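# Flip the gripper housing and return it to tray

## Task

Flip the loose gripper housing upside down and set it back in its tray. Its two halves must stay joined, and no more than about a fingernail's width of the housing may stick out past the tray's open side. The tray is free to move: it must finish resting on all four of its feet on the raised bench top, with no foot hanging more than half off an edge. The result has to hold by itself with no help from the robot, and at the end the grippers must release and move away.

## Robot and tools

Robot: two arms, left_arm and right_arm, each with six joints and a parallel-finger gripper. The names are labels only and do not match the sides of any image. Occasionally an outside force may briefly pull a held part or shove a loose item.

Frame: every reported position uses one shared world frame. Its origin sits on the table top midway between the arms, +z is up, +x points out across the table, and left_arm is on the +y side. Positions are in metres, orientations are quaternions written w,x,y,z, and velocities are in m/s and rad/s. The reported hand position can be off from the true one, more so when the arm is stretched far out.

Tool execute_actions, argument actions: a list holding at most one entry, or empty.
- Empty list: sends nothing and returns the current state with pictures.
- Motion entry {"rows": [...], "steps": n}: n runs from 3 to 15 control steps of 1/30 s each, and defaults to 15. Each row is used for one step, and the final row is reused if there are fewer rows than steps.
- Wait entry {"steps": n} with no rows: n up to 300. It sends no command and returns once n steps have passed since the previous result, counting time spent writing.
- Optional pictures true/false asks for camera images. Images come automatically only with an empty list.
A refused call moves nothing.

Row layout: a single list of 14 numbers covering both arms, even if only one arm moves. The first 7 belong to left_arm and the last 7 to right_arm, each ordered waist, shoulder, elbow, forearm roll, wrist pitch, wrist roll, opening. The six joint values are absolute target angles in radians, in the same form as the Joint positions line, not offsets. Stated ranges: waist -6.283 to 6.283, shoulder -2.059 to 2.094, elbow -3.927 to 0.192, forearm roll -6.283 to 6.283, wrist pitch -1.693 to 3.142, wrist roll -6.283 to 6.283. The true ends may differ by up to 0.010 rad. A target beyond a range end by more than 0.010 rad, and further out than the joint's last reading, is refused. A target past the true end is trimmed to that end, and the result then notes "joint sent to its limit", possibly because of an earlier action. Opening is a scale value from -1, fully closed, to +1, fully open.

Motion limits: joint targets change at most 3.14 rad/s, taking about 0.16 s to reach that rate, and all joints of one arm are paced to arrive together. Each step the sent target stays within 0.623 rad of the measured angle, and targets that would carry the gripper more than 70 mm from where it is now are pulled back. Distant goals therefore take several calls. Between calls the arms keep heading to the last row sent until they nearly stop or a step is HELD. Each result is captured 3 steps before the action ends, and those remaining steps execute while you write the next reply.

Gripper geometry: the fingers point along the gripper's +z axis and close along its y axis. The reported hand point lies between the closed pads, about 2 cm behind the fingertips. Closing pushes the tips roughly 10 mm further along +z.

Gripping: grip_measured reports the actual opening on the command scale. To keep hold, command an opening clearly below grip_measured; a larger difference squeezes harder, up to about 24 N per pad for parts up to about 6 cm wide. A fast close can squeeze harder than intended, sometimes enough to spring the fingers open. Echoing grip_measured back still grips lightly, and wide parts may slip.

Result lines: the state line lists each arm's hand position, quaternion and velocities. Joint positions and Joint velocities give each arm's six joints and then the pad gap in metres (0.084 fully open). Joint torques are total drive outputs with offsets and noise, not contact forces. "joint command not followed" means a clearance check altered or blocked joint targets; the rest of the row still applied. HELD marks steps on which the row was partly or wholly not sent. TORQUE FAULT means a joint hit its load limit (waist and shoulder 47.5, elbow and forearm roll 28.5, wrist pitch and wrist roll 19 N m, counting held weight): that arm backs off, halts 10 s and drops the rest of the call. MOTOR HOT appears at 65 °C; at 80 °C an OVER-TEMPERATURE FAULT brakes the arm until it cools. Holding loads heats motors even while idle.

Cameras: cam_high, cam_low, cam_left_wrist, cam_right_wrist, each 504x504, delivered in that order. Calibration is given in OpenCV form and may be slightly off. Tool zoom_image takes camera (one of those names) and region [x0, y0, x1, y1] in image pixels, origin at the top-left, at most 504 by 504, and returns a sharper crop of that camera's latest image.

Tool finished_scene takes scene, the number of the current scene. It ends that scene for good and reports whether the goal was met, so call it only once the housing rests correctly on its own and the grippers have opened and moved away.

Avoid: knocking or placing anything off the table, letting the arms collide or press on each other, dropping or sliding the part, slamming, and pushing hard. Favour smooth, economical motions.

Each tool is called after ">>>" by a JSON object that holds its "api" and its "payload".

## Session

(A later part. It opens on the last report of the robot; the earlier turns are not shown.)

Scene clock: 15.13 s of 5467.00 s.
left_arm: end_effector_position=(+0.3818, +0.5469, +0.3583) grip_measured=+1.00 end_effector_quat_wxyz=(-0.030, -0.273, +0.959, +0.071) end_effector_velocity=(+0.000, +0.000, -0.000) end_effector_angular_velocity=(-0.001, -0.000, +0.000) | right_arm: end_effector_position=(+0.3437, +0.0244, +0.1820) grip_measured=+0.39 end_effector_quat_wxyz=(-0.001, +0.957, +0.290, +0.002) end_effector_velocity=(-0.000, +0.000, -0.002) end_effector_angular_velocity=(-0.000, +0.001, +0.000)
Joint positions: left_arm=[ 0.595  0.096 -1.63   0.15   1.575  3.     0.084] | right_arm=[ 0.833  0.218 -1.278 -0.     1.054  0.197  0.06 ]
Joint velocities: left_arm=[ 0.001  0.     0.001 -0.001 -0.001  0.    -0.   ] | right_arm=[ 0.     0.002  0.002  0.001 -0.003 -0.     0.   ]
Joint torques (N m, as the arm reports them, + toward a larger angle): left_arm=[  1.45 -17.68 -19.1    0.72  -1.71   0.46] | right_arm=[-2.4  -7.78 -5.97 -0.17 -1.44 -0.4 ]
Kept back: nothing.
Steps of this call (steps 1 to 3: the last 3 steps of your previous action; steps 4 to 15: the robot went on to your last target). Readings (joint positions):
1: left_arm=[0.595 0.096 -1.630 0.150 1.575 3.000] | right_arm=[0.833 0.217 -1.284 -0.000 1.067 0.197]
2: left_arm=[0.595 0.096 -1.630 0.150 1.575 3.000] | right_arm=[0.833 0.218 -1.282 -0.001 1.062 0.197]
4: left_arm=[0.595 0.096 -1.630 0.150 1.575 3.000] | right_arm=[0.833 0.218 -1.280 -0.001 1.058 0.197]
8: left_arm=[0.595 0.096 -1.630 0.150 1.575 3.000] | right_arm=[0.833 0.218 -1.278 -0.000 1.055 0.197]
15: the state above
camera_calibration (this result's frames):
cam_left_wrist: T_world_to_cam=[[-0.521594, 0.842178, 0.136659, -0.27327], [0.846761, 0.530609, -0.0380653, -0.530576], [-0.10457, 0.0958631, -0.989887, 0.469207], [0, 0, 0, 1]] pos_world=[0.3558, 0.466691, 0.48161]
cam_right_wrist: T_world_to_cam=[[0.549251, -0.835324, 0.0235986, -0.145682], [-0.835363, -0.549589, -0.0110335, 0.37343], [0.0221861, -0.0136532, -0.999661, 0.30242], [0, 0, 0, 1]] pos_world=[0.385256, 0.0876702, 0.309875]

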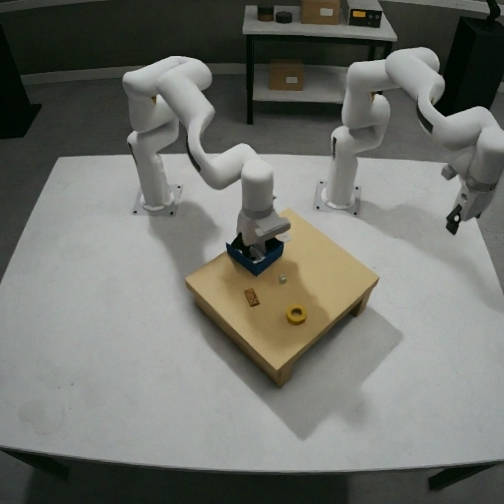

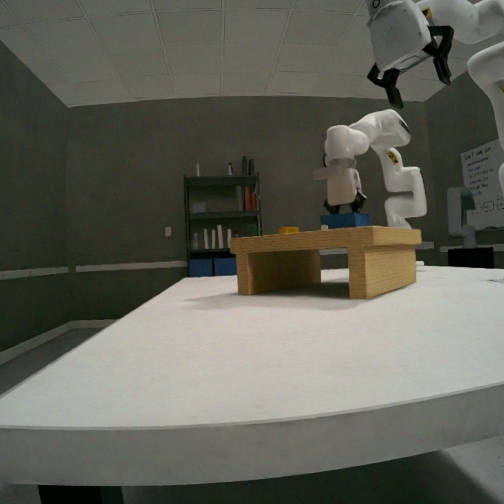

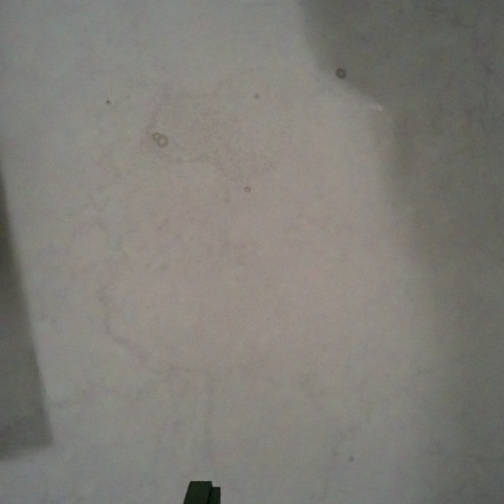

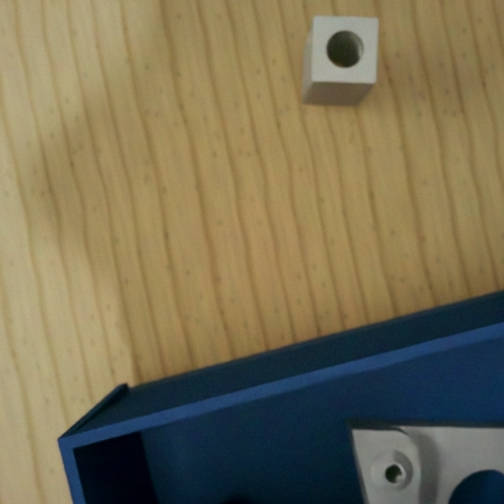

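>>> {"api": "execute_actions", "payload": {"actions": [{"rows":[[0.595,0.096,-1.63,0.15,1.575,3.0,1,0.833,0.197,-1.333,0,1.136,0.197,0.39],[0.595,0.096,-1.63,0.15,1.575,3.0,1,0.833,0.197,-1.333,0,1.136,0.197,0.39],[0.595,0.096,-1.63,0.15,1.575,3.0,1,0.833,0.197,-1.333,0,1.136,0.197,0.39],[0.595,0.096,-1.63,0.15,1.575,3.0,1,0.833,0.1813,-1.3708,0,1.1895,0.197,0.39],[0.595,0.096,-1.63,0.15,1.575,3.0,1,0.833,0.1813,-1.3708,0,1.1895,0.197,0.39],[0.595,0.096,-1.63,0.15,1.575,3.0,1,0.833,0.1813,-1.3708,0,1.1895,0.197,0.39],[0.595,0.096,-1.63,0.15,1.575,3.0,1,0.833,0.1813,-1.3708,0,1.1895,0.197,0.39],[0.595,0.096,-1.63,0.15,1.575,3.0,1,0.833,0.1813,-1.3708,0,1.1895,0.197,0.39],[0.595,0.096,-1.63,0.15,1.575,3.0,1,0.83,-0.117,-1.3055,0,1.423,0,0.39]],"steps":15}]}}

>>> {"api": "execute_actions", "payload": {"actions": [{"steps":25}], "pictures": true}}

>>> {"api": "zoom_image", "payload": {"camera": "cam_high", "region": [210,200,300,290]}}

Scene clock: 15.70 s of 5467.00 s.
left_arm: end_effector_position=(+0.3818, +0.5469, +0.3583) grip_measured=+1.00 end_effector_quat_wxyz=(-0.030, -0.273, +0.959, +0.071) end_effector_velocity=(+0.000, -0.001, +0.000) end_effector_angular_velocity=(-0.000, +0.000, -0.001) | right_arm: end_effector_position=(+0.3326, +0.0130, +0.2382) grip_measured=+0.38 end_effector_quat_wxyz=(+0.004, +0.952, +0.306, -0.008) end_effector_velocity=(-0.175, -0.184, +0.289) end_effector_angular_velocity=(-0.098, +0.114, +0.596)
Joint positions: left_arm=[ 0.595  0.096 -1.63   0.15   1.575  3.     0.084] | right_arm=[ 0.832  0.141 -1.345  0.     1.222  0.162  0.06 ]
Joint velocities: left_arm=[-0.001  0.    -0.001 -0.     0.001 -0.    -0.   ] | right_arm=[-0.012 -0.901  0.278  0.     0.773 -0.608 -0.   ]
Joint torques (N m, as the arm reports them, + toward a larger angle): left_arm=[  1.17 -17.75 -19.18   0.58  -1.79   0.47] | right_arm=[ -0.6  -49.55 -25.89  -0.2   -2.06  -0.2 ]
Steps of this call (steps 1 to 5: the robot went on to your last target; steps 6 to 17: the first 12 steps of this action). Readings (joint positions):
6: left_arm=[0.595 0.096 -1.630 0.150 1.575 3.000] | right_arm=[0.833 0.219 -1.278 -0.000 1.054 0.197]
7: left_arm=[0.595 0.096 -1.630 0.150 1.575 3.000] | right_arm=[0.833 0.218 -1.280 -0.000 1.059 0.197]
9: left_arm=[0.595 0.096 -1.630 0.150 1.575 3.000] | right_arm=[0.833 0.217 -1.292 0.000 1.092 0.197]
13: left_arm=[0.595 0.096 -1.630 0.150 1.575 3.000] | right_arm=[0.833 0.194 -1.347 0.000 1.163 0.197]
17: the state above

Scene clock: 16.53 s of 5467.00 s.
left_arm: end_effector_position=(+0.3818, +0.5469, +0.3583) grip_measured=+1.00 end_effector_quat_wxyz=(-0.030, -0.273, +0.959, +0.071) end_effector_velocity=(-0.001, +0.001, -0.000) end_effector_angular_velocity=(-0.000, +0.002, +0.002) | right_arm: end_effector_position=(+0.2867, -0.0344, +0.3300) grip_measured=+0.38 end_effector_quat_wxyz=(+0.000, +0.924, +0.382, -0.000) end_effector_velocity=(-0.000, -0.000, +0.002) end_effector_angular_velocity=(+0.001, -0.002, +0.001)
Joint positions: left_arm=[ 0.595  0.096 -1.63   0.15   1.575  3.     0.084] | right_arm=[ 0.83  -0.117 -1.305  0.     1.423  0.     0.06 ]
Joint velocities: left_arm=[ 0.002  0.001  0.     0.001  0.001  0.    -0.   ] | right_arm=[ 0.001 -0.004  0.    -0.001  0.001 -0.001  0.   ]
Joint torques (N m, as the arm reports them, + toward a larger angle): left_arm=[  1.45 -17.56 -19.3    0.68  -1.83   0.45] | right_arm=[ -0.74 -22.06 -17.84  -0.38  -1.77   0.16]
Kept back: nothing.
Steps of this call (steps 1 to 3: the last 3 steps of your previous action; steps 4 to 25: the robot went on to your last target). Readings (joint positions):
1: left_arm=[0.595 0.096 -1.630 0.150 1.575 3.000] | right_arm=[0.832 0.108 -1.338 0.000 1.248 0.142]
2: left_arm=[0.595 0.096 -1.630 0.150 1.575 3.000] | right_arm=[0.832 0.074 -1.335 0.000 1.273 0.121]
4: left_arm=[0.595 0.096 -1.630 0.150 1.575 3.000] | right_arm=[0.831 0.010 -1.329 0.000 1.320 0.082]
8: left_arm=[0.595 0.096 -1.630 0.150 1.575 3.000] | right_arm=[0.830 -0.090 -1.314 0.000 1.397 0.021]
25: the state above
camera_calibration (this result's frames):
cam_left_wrist: T_world_to_cam=[[-0.521594, 0.842178, 0.136659, -0.27327], [0.846761, 0.530609, -0.0380656, -0.530576], [-0.104571, 0.0958629, -0.989887, 0.469207], [0, 0, 0, 1]] pos_world=[0.3558, 0.466691, 0.48161]
cam_right_wrist: T_world_to_cam=[[0.700103, -0.713621, 0.0244887, -0.206359], [-0.713751, -0.700385, -0.00452538, 0.25297], [0.020381, -0.0143106, -0.99969, 0.451361], [0, 0, 0, 1]] pos_world=[0.315831, 0.0363733, 0.45742]

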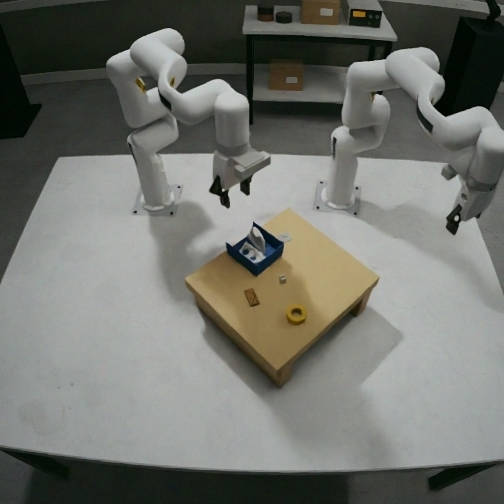

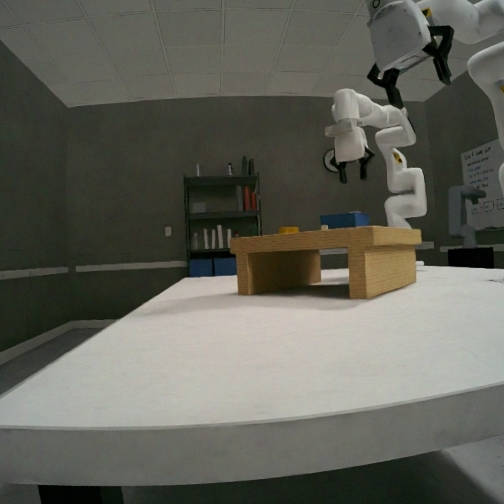

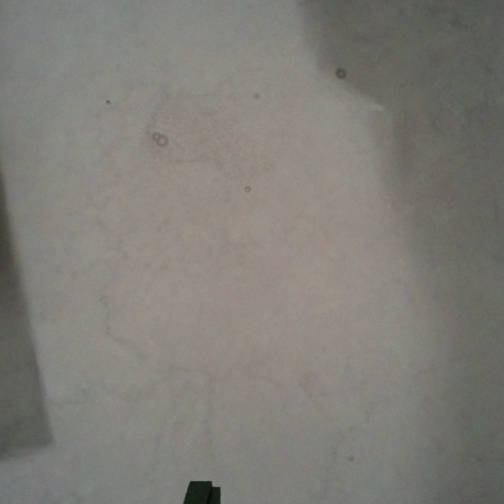

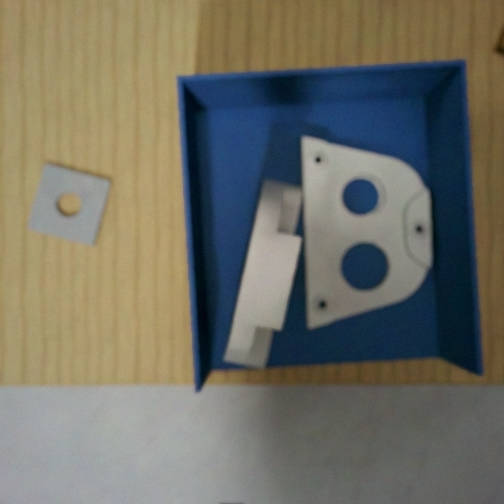

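Region (210, 200, 300, 290) of cam_high's 504x504 image, scaled by 5.600, with more detail than that image has.

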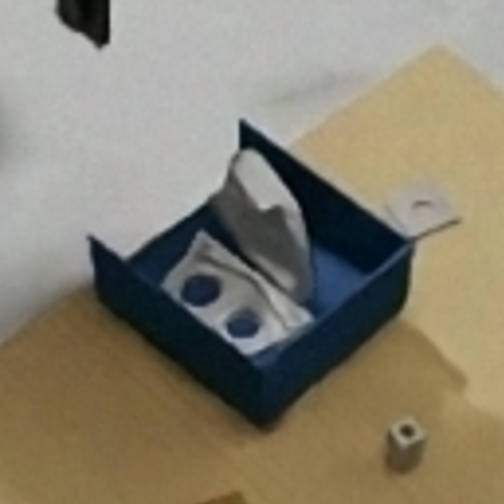

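>>> {"api": "zoom_image", "payload": {"camera": "cam_right_wrist", "region": [190,130,450,390]}}

Region (190, 130, 450, 390) of cam_right_wrist's 504x504 image, scaled by 1.938, with more detail than that image has.

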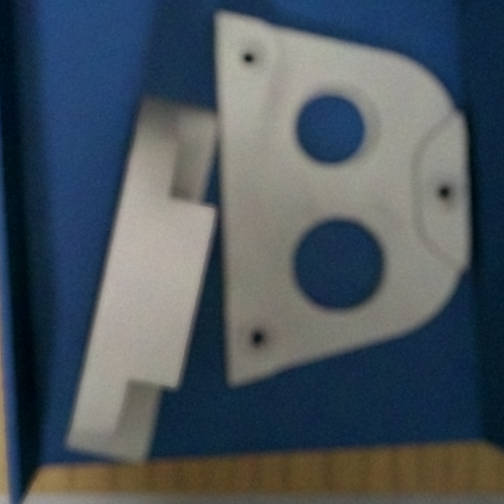

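>>> {"api": "execute_actions", "payload": {"actions": [{"rows":[[0.595,0.096,-1.63,0.15,1.575,3.0,1,0.8705,0.1059,-1.3039,0,1.198,0.29,-0.2]],"steps":15}]}}

>>> {"api": "execute_actions", "payload": {"actions": [{"steps":15}], "pictures": true}}

>>> {"api": "zoom_image", "payload": {"camera": "cam_high", "region": [200,180,300,280]}}

Scene clock: 17.43 s of 5467.00 s.
left_arm: end_effector_position=(+0.3818, +0.5469, +0.3583) grip_measured=+1.00 end_effector_quat_wxyz=(-0.030, -0.273, +0.959, +0.071) end_effector_velocity=(-0.000, +0.000, -0.000) end_effector_angular_velocity=(-0.001, +0.000, +0.002) | right_arm: end_effector_position=(+0.3119, +0.0177, +0.2426) grip_measured=-0.21 end_effector_quat_wxyz=(+0.003, +0.962, +0.273, -0.005) end_effector_velocity=(+0.028, +0.051, -0.051) end_effector_angular_velocity=(+0.051, -0.054, -0.225)
Joint positions: left_arm=[ 0.595  0.096 -1.63   0.15   1.575  3.     0.084] | right_arm=[ 0.868  0.095 -1.299  0.     1.215  0.269  0.035]
Joint velocities: left_arm=[ 0.002  0.     0.    -0.001  0.    -0.     0.   ] | right_arm=[ 0.03   0.158 -0.032 -0.002 -0.2    0.256 -0.   ]
Joint torques (N m, as the arm reports them, + toward a larger angle): left_arm=[  1.41 -17.7  -19.15   0.52  -1.8    0.5 ] | right_arm=[ -1.61 -36.51 -21.28  -0.3   -1.72  -0.25]
Steps of this call (steps 1 to 15: the robot went on to your last target; steps 16 to 27: the first 12 steps of this action). Readings (joint positions):
16: left_arm=[0.595 0.096 -1.630 0.150 1.575 3.000] | right_arm=[0.830 -0.117 -1.306 -0.000 1.423 0.000]
17: left_arm=[0.595 0.096 -1.630 0.150 1.575 3.000] | right_arm=[0.831 -0.114 -1.306 -0.000 1.418 0.006]
19: left_arm=[0.595 0.096 -1.630 0.150 1.575 3.000] | right_arm=[0.836 -0.083 -1.311 -0.000 1.382 0.053]
23: left_arm=[0.595 0.096 -1.630 0.150 1.575 3.000] | right_arm=[0.857 0.033 -1.302 0.000 1.275 0.191]
27: the state above

Scene clock: 17.93 s of 5467.00 s.
left_arm: end_effector_position=(+0.3818, +0.5469, +0.3583) grip_measured=+1.00 end_effector_quat_wxyz=(-0.030, -0.273, +0.959, +0.071) end_effector_velocity=(+0.001, -0.000, +0.001) end_effector_angular_velocity=(+0.000, -0.002, -0.001) | right_arm: end_effector_position=(+0.3149, +0.0225, +0.2405) grip_measured=-0.21 end_effector_quat_wxyz=(-0.000, +0.965, +0.264, +0.000) end_effector_velocity=(-0.001, +0.000, -0.002) end_effector_angular_velocity=(-0.003, +0.003, +0.000)
Joint positions: left_arm=[ 0.595  0.096 -1.63   0.15   1.575  3.     0.084] | right_arm=[ 0.87   0.105 -1.304 -0.     1.198  0.29   0.035]
Joint velocities: left_arm=[-0.001  0.    -0.002 -0.001 -0.    -0.     0.   ] | right_arm=[ 0.001  0.003  0.001 -0.    -0.     0.001 -0.   ]
Joint torques (N m, as the arm reports them, + toward a larger angle): left_arm=[  1.21 -17.91 -19.15   0.66  -1.87   0.52] | right_arm=[ -0.72 -28.31 -18.08  -0.42  -1.59  -0.1 ]
Kept back: nothing.
Steps of this call (steps 1 to 3: the last 3 steps of your previous action; steps 4 to 15: the robot went on to your last target). Readings (joint positions):
1: left_arm=[0.595 0.096 -1.630 0.150 1.575 3.000] | right_arm=[0.869 0.099 -1.301 0.000 1.210 0.276]
2: left_arm=[0.595 0.096 -1.630 0.150 1.575 3.000] | right_arm=[0.869 0.100 -1.303 0.000 1.206 0.280]
4: left_arm=[0.595 0.096 -1.630 0.150 1.575 3.000] | right_arm=[0.870 0.102 -1.305 -0.000 1.201 0.285]
8: left_arm=[0.595 0.096 -1.630 0.150 1.575 3.000] | right_arm=[0.870 0.104 -1.305 -0.000 1.199 0.289]
15: the state above
camera_calibration (this result's frames):
cam_left_wrist: T_world_to_cam=[[-0.521594, 0.842178, 0.136659, -0.27327], [0.846761, 0.530609, -0.0380653, -0.530576], [-0.10457, 0.0958631, -0.989886, 0.469207], [0, 0, 0, 1]] pos_world=[0.3558, 0.466691, 0.48161]
cam_right_wrist: T_world_to_cam=[[0.502269, -0.864369, 0.0243274, -0.117564], [-0.864534, -0.502537, -0.00613324, 0.355938], [0.0175268, -0.0179514, -0.999685, 0.363066], [0, 0, 0, 1]] pos_world=[0.360406, 0.0837708, 0.367995]

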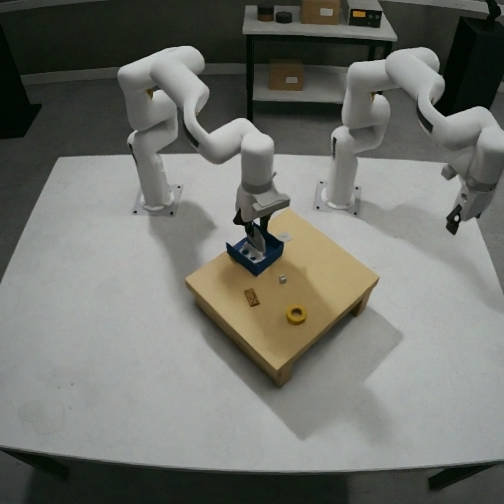

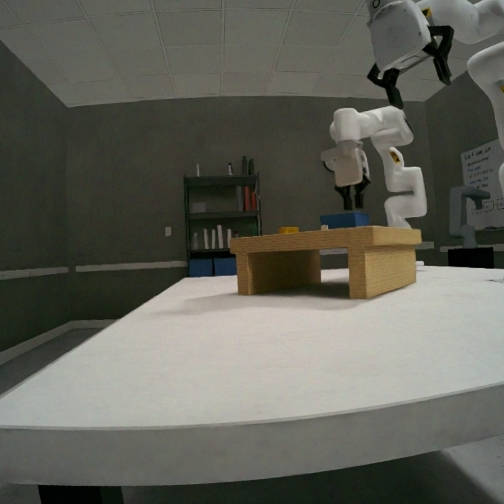

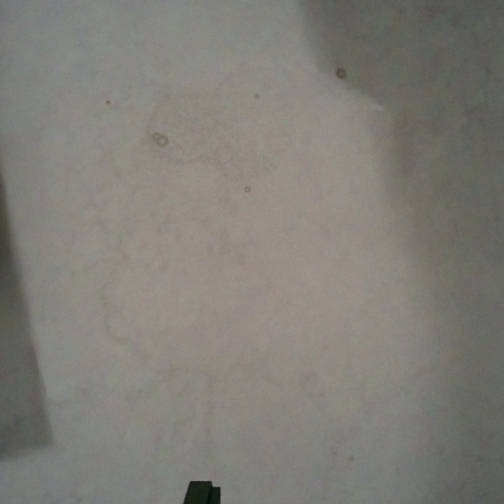

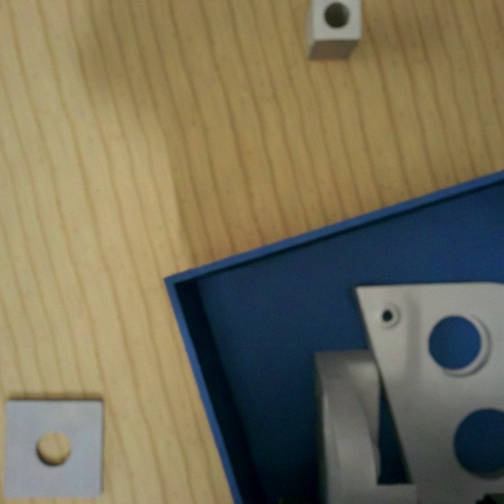

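Region (200, 180, 300, 280) of cam_high's 504x504 image, scaled by 5.040, with more detail than that image has.

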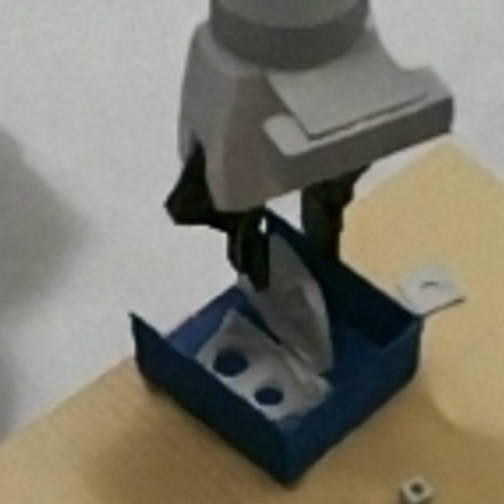

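>>> {"api": "execute_actions", "payload": {"actions": [{"rows":[[0.595,0.096,-1.63,0.15,1.575,3.0,1,0.8705,0.113,-1.284,0,1.171,0.29,-0.2],[0.595,0.096,-1.63,0.15,1.575,3.0,1,0.8705,0.113,-1.284,0,1.171,0.29,-0.2],[0.595,0.096,-1.63,0.15,1.575,3.0,1,0.8705,0.121,-1.262,0,1.141,0.29,-0.2],[0.595,0.096,-1.63,0.15,1.575,3.0,1,0.8705,0.121,-1.262,0,1.141,0.29,-0.2],[0.595,0.096,-1.63,0.15,1.575,3.0,1,0.8705,0.130,-1.238,0,1.108,0.29,-0.2],[0.595,0.096,-1.63,0.15,1.575,3.0,1,0.8705,0.130,-1.238,0,1.108,0.29,-0.2],[0.595,0.096,-1.63,0.15,1.575,3.0,1,0.8705,0.1385,-1.2139,0,1.0754,0.29,-0.2]],"steps":15}]}}

>>> {"api": "execute_actions", "payload": {"actions": [{"steps":10}], "pictures": true}}

>>> {"api": "zoom_image", "payload": {"camera": "cam_high", "region": [200,180,300,280]}}

Scene clock: 18.53 s of 5467.00 s.
left_arm: end_effector_position=(+0.3818, +0.5469, +0.3583) grip_measured=+1.00 end_effector_quat_wxyz=(-0.030, -0.273, +0.959, +0.071) end_effector_velocity=(+0.000, -0.001, +0.000) end_effector_angular_velocity=(-0.001, -0.001, -0.000) | right_arm: end_effector_position=(+0.3141, +0.0216, +0.1972) grip_measured=-0.22 end_effector_quat_wxyz=(+0.001, +0.965, +0.263, -0.002) end_effector_velocity=(-0.013, -0.016, -0.078) end_effector_angular_velocity=(-0.054, +0.050, -0.004)
Joint positions: left_arm=[ 0.595  0.096 -1.63   0.15   1.575  3.     0.084] | right_arm=[ 0.87   0.137 -1.219 -0.     1.087  0.29   0.035]
Joint velocities: left_arm=[-0.001 -0.    -0.001 -0.001  0.001 -0.    -0.   ] | right_arm=[-0.003  0.061  0.138 -0.    -0.125  0.     0.   ]
Joint torques (N m, as the arm reports them, + toward a larger angle): left_arm=[  1.2  -17.9  -19.05   0.74  -1.72   0.5 ] | right_arm=[ -0.07 -33.78 -21.69  -0.43  -1.48   0.08]
Steps of this call (steps 1 to 6: the robot went on to your last target; steps 7 to 18: the first 12 steps of this action). Readings (joint positions):
7: left_arm=[0.595 0.096 -1.630 0.150 1.575 3.000] | right_arm=[0.870 0.106 -1.304 -0.000 1.198 0.290]
8: left_arm=[0.595 0.096 -1.630 0.150 1.575 3.000] | right_arm=[0.870 0.106 -1.302 -0.000 1.193 0.290]
10: left_arm=[0.595 0.096 -1.630 0.150 1.575 3.000] | right_arm=[0.870 0.110 -1.291 -0.000 1.177 0.290]
14: left_arm=[0.595 0.096 -1.630 0.150 1.575 3.000] | right_arm=[0.871 0.125 -1.251 0.000 1.126 0.290]
18: the state above

Scene clock: 18.87 s of 5467.00 s.
left_arm: end_effector_position=(+0.3818, +0.5469, +0.3583) grip_measured=+1.00 end_effector_quat_wxyz=(-0.030, -0.273, +0.959, +0.071) end_effector_velocity=(-0.000, +0.001, -0.000) end_effector_angular_velocity=(+0.001, +0.001, +0.002) | right_arm: end_effector_position=(+0.3149, +0.0225, +0.1956) grip_measured=-0.21 end_effector_quat_wxyz=(-0.000, +0.965, +0.264, +0.000) end_effector_velocity=(-0.002, -0.001, -0.003) end_effector_angular_velocity=(-0.003, +0.005, -0.000)
Joint positions: left_arm=[ 0.595  0.096 -1.63   0.15   1.575  3.     0.084] | right_arm=[ 0.87   0.138 -1.214 -0.     1.076  0.29   0.035]
Joint velocities: left_arm=[ 0.001  0.     0.001  0.001 -0.    -0.     0.   ] | right_arm=[ 0.001  0.002  0.006  0.001 -0.003  0.     0.   ]
Joint torques (N m, as the arm reports them, + toward a larger angle): left_arm=[  1.47 -17.65 -19.11   0.65  -1.78   0.51] | right_arm=[ -1.02 -28.37 -17.88  -0.39  -1.43   0.1 ]
Kept back: nothing.
Steps of this call (steps 1 to 3: the last 3 steps of your previous action; steps 4 to 10: the robot went on to your last target). Readings (joint positions):
1: left_arm=[0.595 0.096 -1.630 0.150 1.575 3.000] | right_arm=[0.870 0.139 -1.216 -0.000 1.084 0.290]
2: left_arm=[0.595 0.096 -1.630 0.150 1.575 3.000] | right_arm=[0.870 0.139 -1.215 -0.000 1.081 0.290]
4: left_arm=[0.595 0.096 -1.630 0.150 1.575 3.000] | right_arm=[0.870 0.139 -1.215 -0.000 1.078 0.290]
8: left_arm=[0.595 0.096 -1.630 0.150 1.575 3.000] | right_arm=[0.870 0.138 -1.215 -0.000 1.076 0.290]
10: the state above
camera_calibration (this result's frames):
cam_left_wrist: T_world_to_cam=[[-0.521594, 0.842178, 0.136659, -0.27327], [0.846761, 0.530609, -0.0380654, -0.530576], [-0.104571, 0.0958631, -0.989886, 0.469207], [0, 0, 0, 1]] pos_world=[0.3558, 0.466691, 0.48161]
cam_right_wrist: T_world_to_cam=[[0.502237, -0.864386, 0.0243777, -0.116434], [-0.864554, -0.502504, -0.0060164, 0.355656], [0.0174504, -0.0180542, -0.999685, 0.318166], [0, 0, 0, 1]] pos_world=[0.360409, 0.083819, 0.323043]

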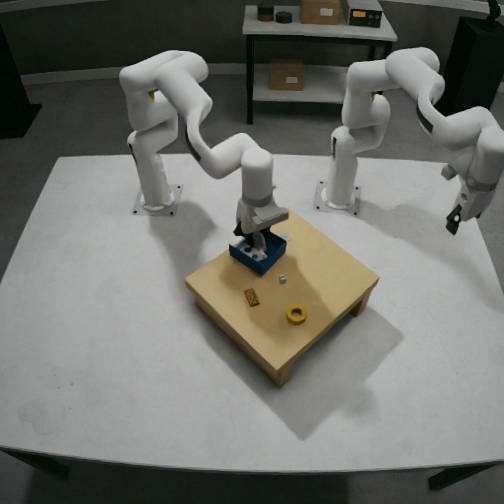

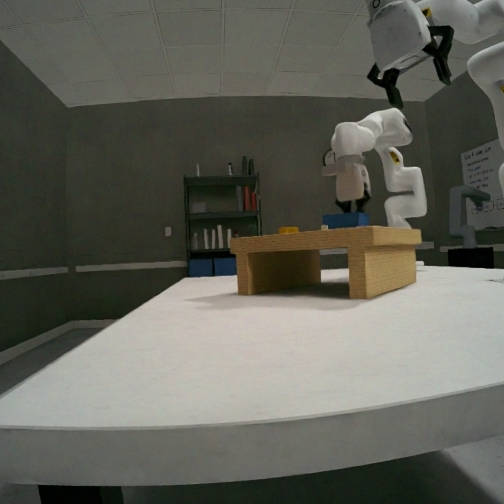

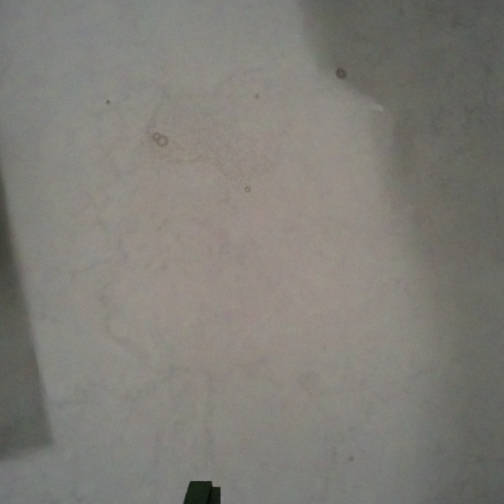

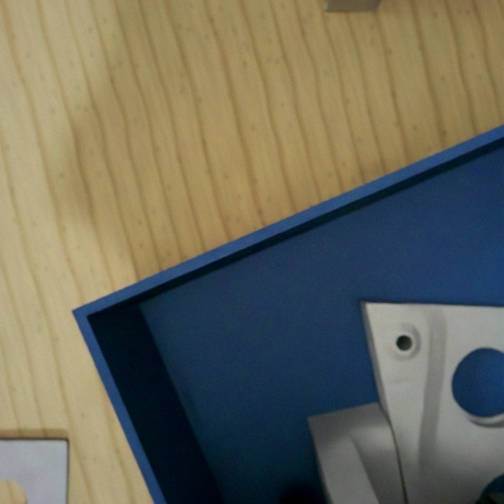

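Region (200, 180, 300, 280) of cam_high's 504x504 image, scaled by 5.040, with more detail than that image has.

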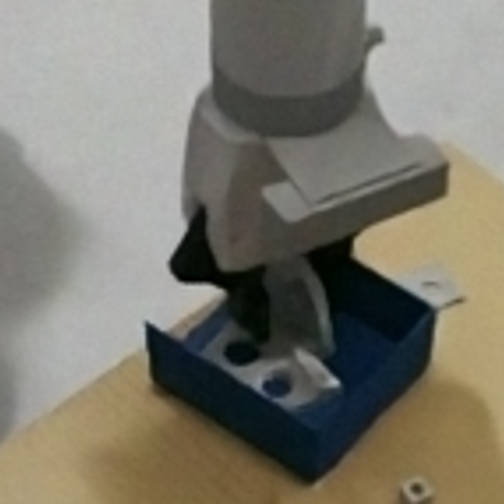

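>>> {"api": "execute_actions", "payload": {"actions": [{"rows":[[0.595,0.096,-1.63,0.15,1.575,3.0,1,0.8705,0.1385,-1.2139,0,1.0754,0.29,-0.4],[0.595,0.096,-1.63,0.15,1.575,3.0,1,0.8705,0.1385,-1.2139,0,1.0754,0.29,-0.55],[0.595,0.096,-1.63,0.15,1.575,3.0,1,0.8705,0.1385,-1.2139,0,1.0754,0.29,-0.7],[0.595,0.096,-1.63,0.15,1.575,3.0,1,0.8705,0.1385,-1.2139,0,1.0754,0.29,-0.85],[0.595,0.096,-1.63,0.15,1.575,3.0,1,0.8705,0.1385,-1.2139,0,1.0754,0.29,-1]],"steps":15}]}}

>>> {"api": "execute_actions", "payload": {"actions": [{"rows":[[0.595,0.096,-1.63,0.15,1.575,3.0,1,0.8705,0.121,-1.262,0,1.141,0.29,-1],[0.595,0.096,-1.63,0.15,1.575,3.0,1,0.8705,0.121,-1.262,0,1.141,0.29,-1],[0.595,0.096,-1.63,0.15,1.575,3.0,1,0.8705,0.121,-1.262,0,1.141,0.29,-1],[0.595,0.096,-1.63,0.15,1.575,3.0,1,0.8705,0.1059,-1.3039,0,1.198,0.29,-1],[0.595,0.096,-1.63,0.15,1.575,3.0,1,0.8705,0.1059,-1.3039,0,1.198,0.29,-1],[0.595,0.096,-1.63,0.15,1.575,3.0,1,0.8705,0.1059,-1.3039,0,1.198,0.29,-1],[0.595,0.096,-1.63,0.15,1.575,3.0,1,0.8705,0.05,-1.33,0,1.28,0.29,-1]],"steps":15}]}}

>>> {"api": "execute_actions", "payload": {"actions": [{"steps":15}], "pictures": true}}

>>> {"api": "zoom_image", "payload": {"camera": "cam_high", "region": [200,170,310,280]}}

Scene clock: 19.53 s of 5467.00 s.
left_arm: end_effector_position=(+0.3818, +0.5469, +0.3583) grip_measured=+1.00 end_effector_quat_wxyz=(-0.030, -0.273, +0.959, +0.071) end_effector_velocity=(+0.000, +0.000, +0.000) end_effector_angular_velocity=(+0.001, +0.000, +0.000) | right_arm: end_effector_position=(+0.3148, +0.0224, +0.1953) grip_measured=-0.63 end_effector_quat_wxyz=(-0.000, +0.965, +0.264, +0.000) end_effector_velocity=(-0.000, +0.000, +0.000) end_effector_angular_velocity=(-0.000, -0.000, +0.001)
Joint positions: left_arm=[ 0.595  0.096 -1.63   0.15   1.575  3.     0.084] | right_arm=[ 0.87   0.138 -1.214 -0.     1.075  0.29   0.016]
Joint velocities: left_arm=[-0.     0.    -0.001  0.001  0.    -0.    -0.   ] | right_arm=[ 0.001 -0.001  0.    -0.001  0.001 -0.    -0.   ]
Joint torques (N m, as the arm reports them, + toward a larger angle): left_arm=[  1.27 -17.93 -19.28   0.62  -1.87   0.47] | right_arm=[ -0.03 -28.32 -17.58  -0.44  -1.7    0.09]
Steps of this call (steps 1 to 8: the robot went on to your last target; steps 9 to 20: the first 12 steps of this action). Readings (joint positions):
9: left_arm=[0.595 0.096 -1.630 0.150 1.575 3.000] | right_arm=[0.870 0.138 -1.214 -0.000 1.075 0.290]
10: left_arm=[0.595 0.096 -1.630 0.150 1.575 3.000] | right_arm=[0.871 0.138 -1.214 0.000 1.075 0.290]
12: left_arm=[0.595 0.096 -1.630 0.150 1.575 3.000] | right_arm=[0.871 0.138 -1.214 0.000 1.075 0.290]
16: left_arm=[0.595 0.096 -1.630 0.150 1.575 3.000] | right_arm=[0.870 0.138 -1.214 -0.000 1.075 0.290]
20: the state above

Scene clock: 20.03 s of 5467.00 s.
left_arm: end_effector_position=(+0.3818, +0.5469, +0.3583) grip_measured=+1.00 end_effector_quat_wxyz=(-0.030, -0.273, +0.959, +0.071) end_effector_velocity=(-0.000, +0.001, -0.001) end_effector_angular_velocity=(+0.001, +0.001, +0.001) | right_arm: end_effector_position=(+0.3094, +0.0166, +0.2668) grip_measured=-0.63 end_effector_quat_wxyz=(-0.002, +0.965, +0.264, +0.003) end_effector_velocity=(-0.016, -0.017, +0.159) end_effector_angular_velocity=(+0.077, -0.073, +0.001)
Joint positions: left_arm=[ 0.595  0.096 -1.63   0.15   1.575  3.     0.084] | right_arm=[ 0.871  0.061 -1.324 -0.     1.255  0.29   0.016]
Joint velocities: left_arm=[ 0.001  0.     0.001  0.001 -0.001 -0.     0.   ] | right_arm=[ 0.001 -0.219 -0.166 -0.001  0.28  -0.     0.   ]
Joint torques (N m, as the arm reports them, + toward a larger angle): left_arm=[  1.49 -17.63 -19.22   0.72  -1.78   0.46] | right_arm=[ -1.29 -15.84 -13.31  -0.35  -1.16   0.27]
Steps of this call (steps 1 to 3: the last 3 steps of your previous action; steps 4 to 15: the first 12 steps of this action). Readings (joint positions):
4: left_arm=[0.595 0.096 -1.630 0.150 1.575 3.000] | right_arm=[0.870 0.138 -1.214 -0.000 1.076 0.290]
5: left_arm=[0.595 0.096 -1.630 0.150 1.575 3.000] | right_arm=[0.870 0.138 -1.217 -0.000 1.082 0.290]
7: left_arm=[0.595 0.096 -1.630 0.150 1.575 3.000] | right_arm=[0.870 0.132 -1.235 0.000 1.109 0.290]
11: left_arm=[0.595 0.096 -1.630 0.150 1.575 3.000] | right_arm=[0.870 0.108 -1.291 -0.000 1.181 0.290]
15: the state above

Scene clock: 20.53 s of 5467.00 s.
left_arm: end_effector_position=(+0.3818, +0.5469, +0.3583) grip_measured=+1.00 end_effector_quat_wxyz=(-0.030, -0.273, +0.959, +0.071) end_effector_velocity=(-0.000, +0.000, -0.001) end_effector_angular_velocity=(+0.000, +0.002, +0.001) | right_arm: end_effector_position=(+0.3063, +0.0133, +0.2728) grip_measured=-0.63 end_effector_quat_wxyz=(+0.000, +0.965, +0.264, -0.000) end_effector_velocity=(+0.000, -0.000, +0.001) end_effector_angular_velocity=(+0.001, +0.000, -0.001)
Joint positions: left_arm=[ 0.595  0.096 -1.63   0.15   1.575  3.     0.084] | right_arm=[ 0.87   0.05  -1.33   0.     1.28   0.29   0.016]
Joint velocities: left_arm=[ 0.001  0.     0.002  0.001 -0.     0.     0.   ] | right_arm=[-0.001 -0.001 -0.001  0.001  0.001 -0.     0.   ]
Joint torques (N m, as the arm reports them, + toward a larger angle): left_arm=[  1.37 -17.68 -19.24   0.51  -1.8    0.51] | right_arm=[ -0.88 -26.99 -18.76  -0.49  -1.62   0.22]
Kept back: nothing.
Steps of this call (steps 1 to 3: the last 3 steps of your previous action; steps 4 to 15: the robot went on to your last target). Readings (joint positions):
1: left_arm=[0.595 0.096 -1.630 0.150 1.575 3.000] | right_arm=[0.871 0.056 -1.328 -0.000 1.263 0.290]
2: left_arm=[0.595 0.096 -1.630 0.150 1.575 3.000] | right_arm=[0.871 0.053 -1.329 -0.000 1.269 0.290]
4: left_arm=[0.595 0.096 -1.630 0.150 1.575 3.000] | right_arm=[0.871 0.052 -1.328 -0.000 1.275 0.290]
8: left_arm=[0.595 0.096 -1.630 0.150 1.575 3.000] | right_arm=[0.870 0.052 -1.328 0.000 1.279 0.290]
15: the state above
camera_calibration (this result's frames):
cam_left_wrist: T_world_to_cam=[[-0.521594, 0.842178, 0.136659, -0.27327], [0.846761, 0.530609, -0.0380652, -0.530576], [-0.10457, 0.0958631, -0.989887, 0.469207], [0, 0, 0, 1]] pos_world=[0.3558, 0.466691, 0.48161]
cam_right_wrist: T_world_to_cam=[[0.502249, -0.864372, 0.0246253, -0.122064], [-0.864559, -0.502505, -0.00513598, 0.343843], [0.0168137, -0.0187105, -0.999684, 0.395538], [0, 0, 0, 1]] pos_world=[0.351929, 0.0746753, 0.400185]

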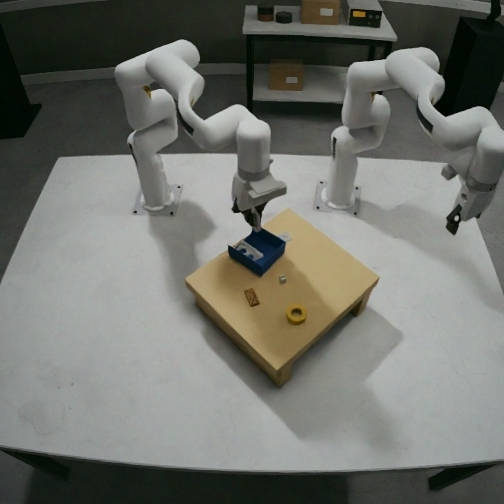

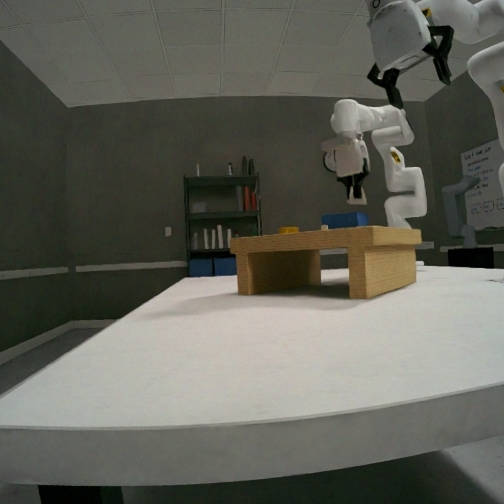

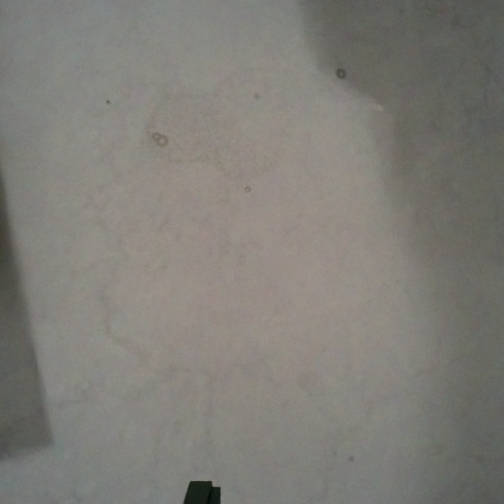

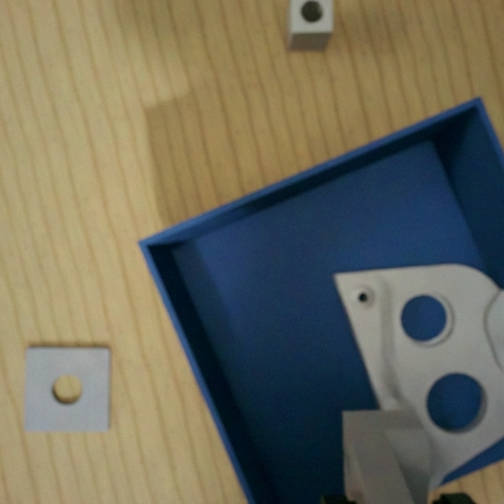

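Region (200, 170, 310, 280) of cam_high's 504x504 image, scaled by 4.582, with more detail than that image has.

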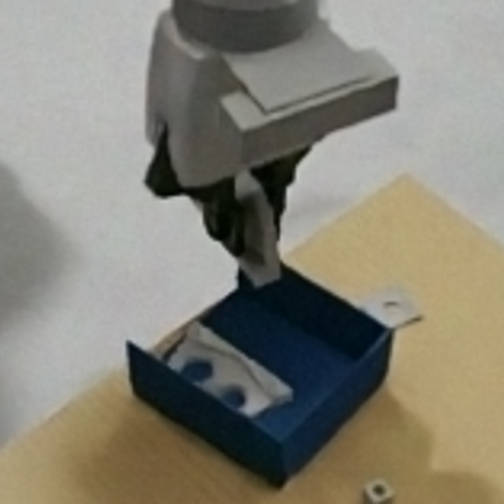

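>>> {"api": "execute_actions", "payload": {"actions": [{"rows":[[0.595,0.096,-1.63,0.15,1.575,3.0,1,0.75,0.0,-1.33,0,1.33,0,-1],[0.595,0.096,-1.63,0.15,1.575,3.0,1,0.75,0.0,-1.33,0,1.33,0,-1],[0.595,0.096,-1.63,0.15,1.575,3.0,1,0.6,0.0,-1.33,0,1.33,-0.4,-1],[0.595,0.096,-1.63,0.15,1.575,3.0,1,0.6,0.0,-1.33,0,1.33,-0.4,-1],[0.595,0.096,-1.63,0.15,1.575,3.0,1,0.45,0.0,-1.33,0,1.33,-0.8,-1],[0.595,0.096,-1.63,0.15,1.575,3.0,1,0.45,0.0,-1.33,0,1.33,-0.8,-1],[0.595,0.096,-1.63,0.15,1.575,3.0,1,0.3,0.0,-1.33,0,1.33,-1.2,-1],[0.595,0.096,-1.63,0.15,1.575,3.0,1,0.3,0.0,-1.33,0,1.33,-1.2,-1],[0.595,0.096,-1.63,0.15,1.575,3.0,1,0.045,0.0,-1.33,0,1.33,-1.571,-1]],"steps":15}]}}

>>> {"api": "execute_actions", "payload": {"actions": [{"rows":[[0.595,0.096,-1.63,0.15,1.575,3.0,1,0.045,0.05,-1.15,0,0.8,-1.571,-1],[0.595,0.096,-1.63,0.15,1.575,3.0,1,0.045,0.05,-1.15,0,0.8,-1.571,-1],[0.595,0.096,-1.63,0.15,1.575,3.0,1,0.045,0.05,-1.15,0,0.8,-1.571,-1],[0.595,0.096,-1.63,0.15,1.575,3.0,1,0.045,0.15,-0.9,0,0.1,-1.571,-1],[0.595,0.096,-1.63,0.15,1.575,3.0,1,0.045,0.15,-0.9,0,0.1,-1.571,-1],[0.595,0.096,-1.63,0.15,1.575,3.0,1,0.045,0.15,-0.9,0,0.1,-1.571,-1],[0.595,0.096,-1.63,0.15,1.575,3.0,1,0.045,0.15,-0.9,0,0.1,-1.571,-1],[0.595,0.096,-1.63,0.15,1.575,3.0,1,0.045,0.299,-0.547,0,-0.801,-1.571,-1]],"steps":15}]}}

>>> {"api": "execute_actions", "payload": {"actions": [{"steps":25}], "pictures": true}}

Scene clock: 25.47 s of 5467.00 s.
left_arm: end_effector_position=(+0.3818, +0.5469, +0.3583) grip_measured=+1.00 end_effector_quat_wxyz=(-0.030, -0.273, +0.959, +0.071) end_effector_velocity=(-0.000, -0.000, -0.001) end_effector_angular_velocity=(-0.001, +0.002, -0.000) | right_arm: end_effector_position=(+0.3764, -0.0806, +0.2850) grip_measured=-0.63 end_effector_quat_wxyz=(-0.000, +0.946, +0.325, +0.000) end_effector_velocity=(+0.221, -0.348, +0.012) end_effector_angular_velocity=(-0.002, +0.000, -0.015)
Joint positions: left_arm=[ 0.595  0.096 -1.63   0.15   1.575  3.     0.084] | right_arm=[ 0.632  0.021 -1.33  -0.     1.308 -0.078  0.016]
Joint velocities: left_arm=[-0.     0.     0.001 -0.     0.001  0.     0.   ] | right_arm=[-0.846 -0.029 -0.001 -0.001  0.03  -0.831  0.   ]
Joint torques (N m, as the arm reports them, + toward a larger angle): left_arm=[  1.47 -17.79 -19.08   0.75  -1.74   0.46] | right_arm=[ -1.07 -26.73 -18.81  -0.15  -1.71   0.04]
Steps of this call (steps 1 to 15: the robot went on to your last target; steps 16 to 90: nothing new was sent; then 1.53 s passed at rest; steps 91 to 102: the first 12 steps of this action). Readings (joint positions):
91: left_arm=[0.595 0.096 -1.630 0.150 1.575 3.000] | right_arm=[0.870 0.050 -1.330 0.000 1.280 0.290]
92: left_arm=[0.595 0.096 -1.630 0.150 1.575 3.000] | right_arm=[0.869 0.049 -1.330 0.000 1.281 0.284]
94: left_arm=[0.595 0.096 -1.630 0.150 1.575 3.000] | right_arm=[0.851 0.043 -1.329 0.000 1.289 0.235]
98: left_arm=[0.595 0.096 -1.630 0.150 1.575 3.000] | right_arm=[0.745 0.026 -1.331 -0.000 1.303 0.043]
102: the state above

Scene clock: 25.97 s of 5467.00 s.
left_arm: end_effector_position=(+0.3818, +0.5469, +0.3583) grip_measured=+1.00 end_effector_quat_wxyz=(-0.030, -0.273, +0.959, +0.071) end_effector_velocity=(-0.000, -0.000, -0.000) end_effector_angular_velocity=(-0.001, +0.000, -0.000) | right_arm: end_effector_position=(+0.4472, -0.2165, +0.1993) grip_measured=-0.63 end_effector_quat_wxyz=(+0.001, +0.925, +0.380, +0.011) end_effector_velocity=(-0.053, -0.178, -0.393) end_effector_angular_velocity=(-0.100, +0.305, +0.388)
Joint positions: left_arm=[ 0.595  0.096 -1.63   0.15   1.575  3.     0.084] | right_arm=[ 0.318  0.079 -1.147 -0.     1.045 -0.508  0.016]
Joint velocities: left_arm=[ 0.    -0.     0.    -0.001  0.001  0.    -0.   ] | right_arm=[-0.318  0.288  0.734  0.001 -0.702 -0.707 -0.   ]
Joint torques (N m, as the arm reports them, + toward a larger angle): left_arm=[  1.45 -17.61 -19.3    0.5   -1.84   0.45] | right_arm=[ -1.89 -28.25 -17.85  -0.28  -1.51  -0.24]
Steps of this call (steps 1 to 3: the last 3 steps of your previous action; steps 4 to 15: the first 12 steps of this action). Readings (joint positions):
4: left_arm=[0.595 0.096 -1.630 0.150 1.575 3.000] | right_arm=[0.520 0.018 -1.330 -0.000 1.312 -0.196]
5: left_arm=[0.595 0.096 -1.630 0.150 1.575 3.000] | right_arm=[0.494 0.017 -1.329 -0.000 1.308 -0.227]
7: left_arm=[0.595 0.096 -1.630 0.150 1.575 3.000] | right_arm=[0.448 0.019 -1.316 -0.000 1.267 -0.287]
11: left_arm=[0.595 0.096 -1.630 0.150 1.575 3.000] | right_arm=[0.368 0.042 -1.239 -0.000 1.142 -0.412]
15: the state above

Scene clock: 26.80 s of 5467.00 s.
left_arm: end_effector_position=(+0.3818, +0.5469, +0.3583) grip_measured=+1.00 end_effector_quat_wxyz=(-0.030, -0.273, +0.959, +0.071) end_effector_velocity=(-0.000, +0.000, +0.000) end_effector_angular_velocity=(-0.000, -0.000, +0.001) | right_arm: end_effector_position=(+0.4752, -0.3468, +0.0514) grip_measured=-0.63 end_effector_quat_wxyz=(+0.212, +0.685, +0.660, +0.222) end_effector_velocity=(+0.301, -0.011, +0.394) end_effector_angular_velocity=(-0.109, -1.913, +0.138)
Joint positions: left_arm=[ 0.595  0.096 -1.63   0.15   1.575  3.     0.084] | right_arm=[ 0.052  0.3   -0.553  0.    -0.371 -1.529  0.016]
Joint velocities: left_arm=[ 0.001  0.    -0.    -0.     0.    -0.     0.   ] | right_arm=[-0.026  0.012  0.011 -0.002 -1.936 -0.199  0.   ]
Joint torques (N m, as the arm reports them, + toward a larger angle): left_arm=[  1.29 -17.72 -19.12   0.56  -1.77   0.49] | right_arm=[  0.22 -28.53 -13.95  -0.33  -2.26   0.44]
Kept back: nothing.
Steps of this call (steps 1 to 3: the last 3 steps of your previous action; steps 4 to 25: the robot went on to your last target). Readings (joint positions):
1: left_arm=[0.595 0.096 -1.630 0.150 1.575 3.000] | right_arm=[0.307 0.089 -1.122 -0.000 1.022 -0.532]
2: left_arm=[0.595 0.096 -1.630 0.150 1.575 3.000] | right_arm=[0.296 0.098 -1.098 -0.000 0.997 -0.557]
4: left_arm=[0.595 0.096 -1.630 0.150 1.575 3.000] | right_arm=[0.275 0.115 -1.049 -0.000 0.944 -0.610]
8: left_arm=[0.595 0.096 -1.630 0.150 1.575 3.000] | right_arm=[0.229 0.152 -0.949 -0.000 0.819 -0.735]
25: the state above
camera_calibration (this result's frames):
cam_left_wrist: T_world_to_cam=[[-0.521594, 0.842178, 0.136659, -0.27327], [0.846761, 0.530609, -0.0380656, -0.530576], [-0.104571, 0.095863, -0.989886, 0.469207], [0, 0, 0, 1]] pos_world=[0.3558, 0.466691, 0.48161]
cam_right_wrist: T_world_to_cam=[[0.795761, -0.0455995, 0.603891, -0.397975], [-0.0320247, -0.998935, -0.0332294, -0.258492], [0.604763, 0.00710325, -0.796374, -0.116247], [0, 0, 0, 1]] pos_world=[0.378717, -0.275538, 0.139168]

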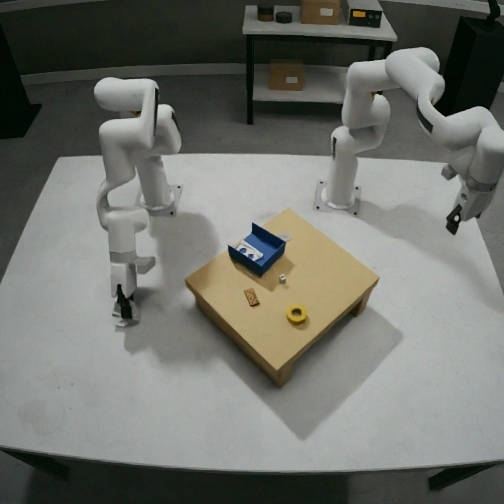

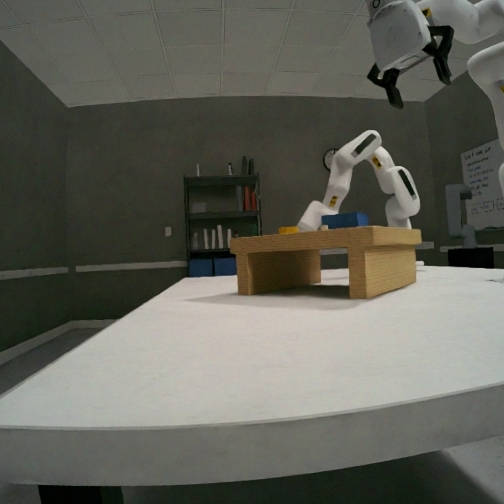

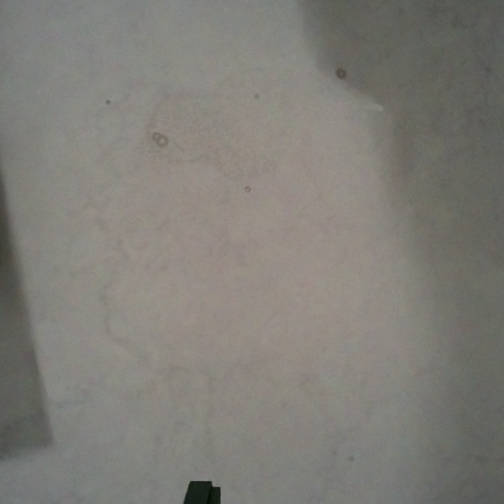

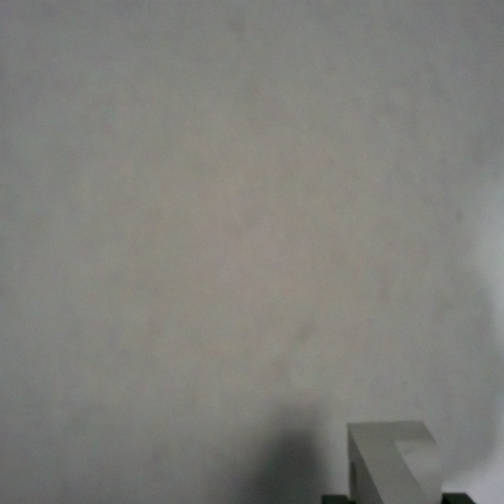

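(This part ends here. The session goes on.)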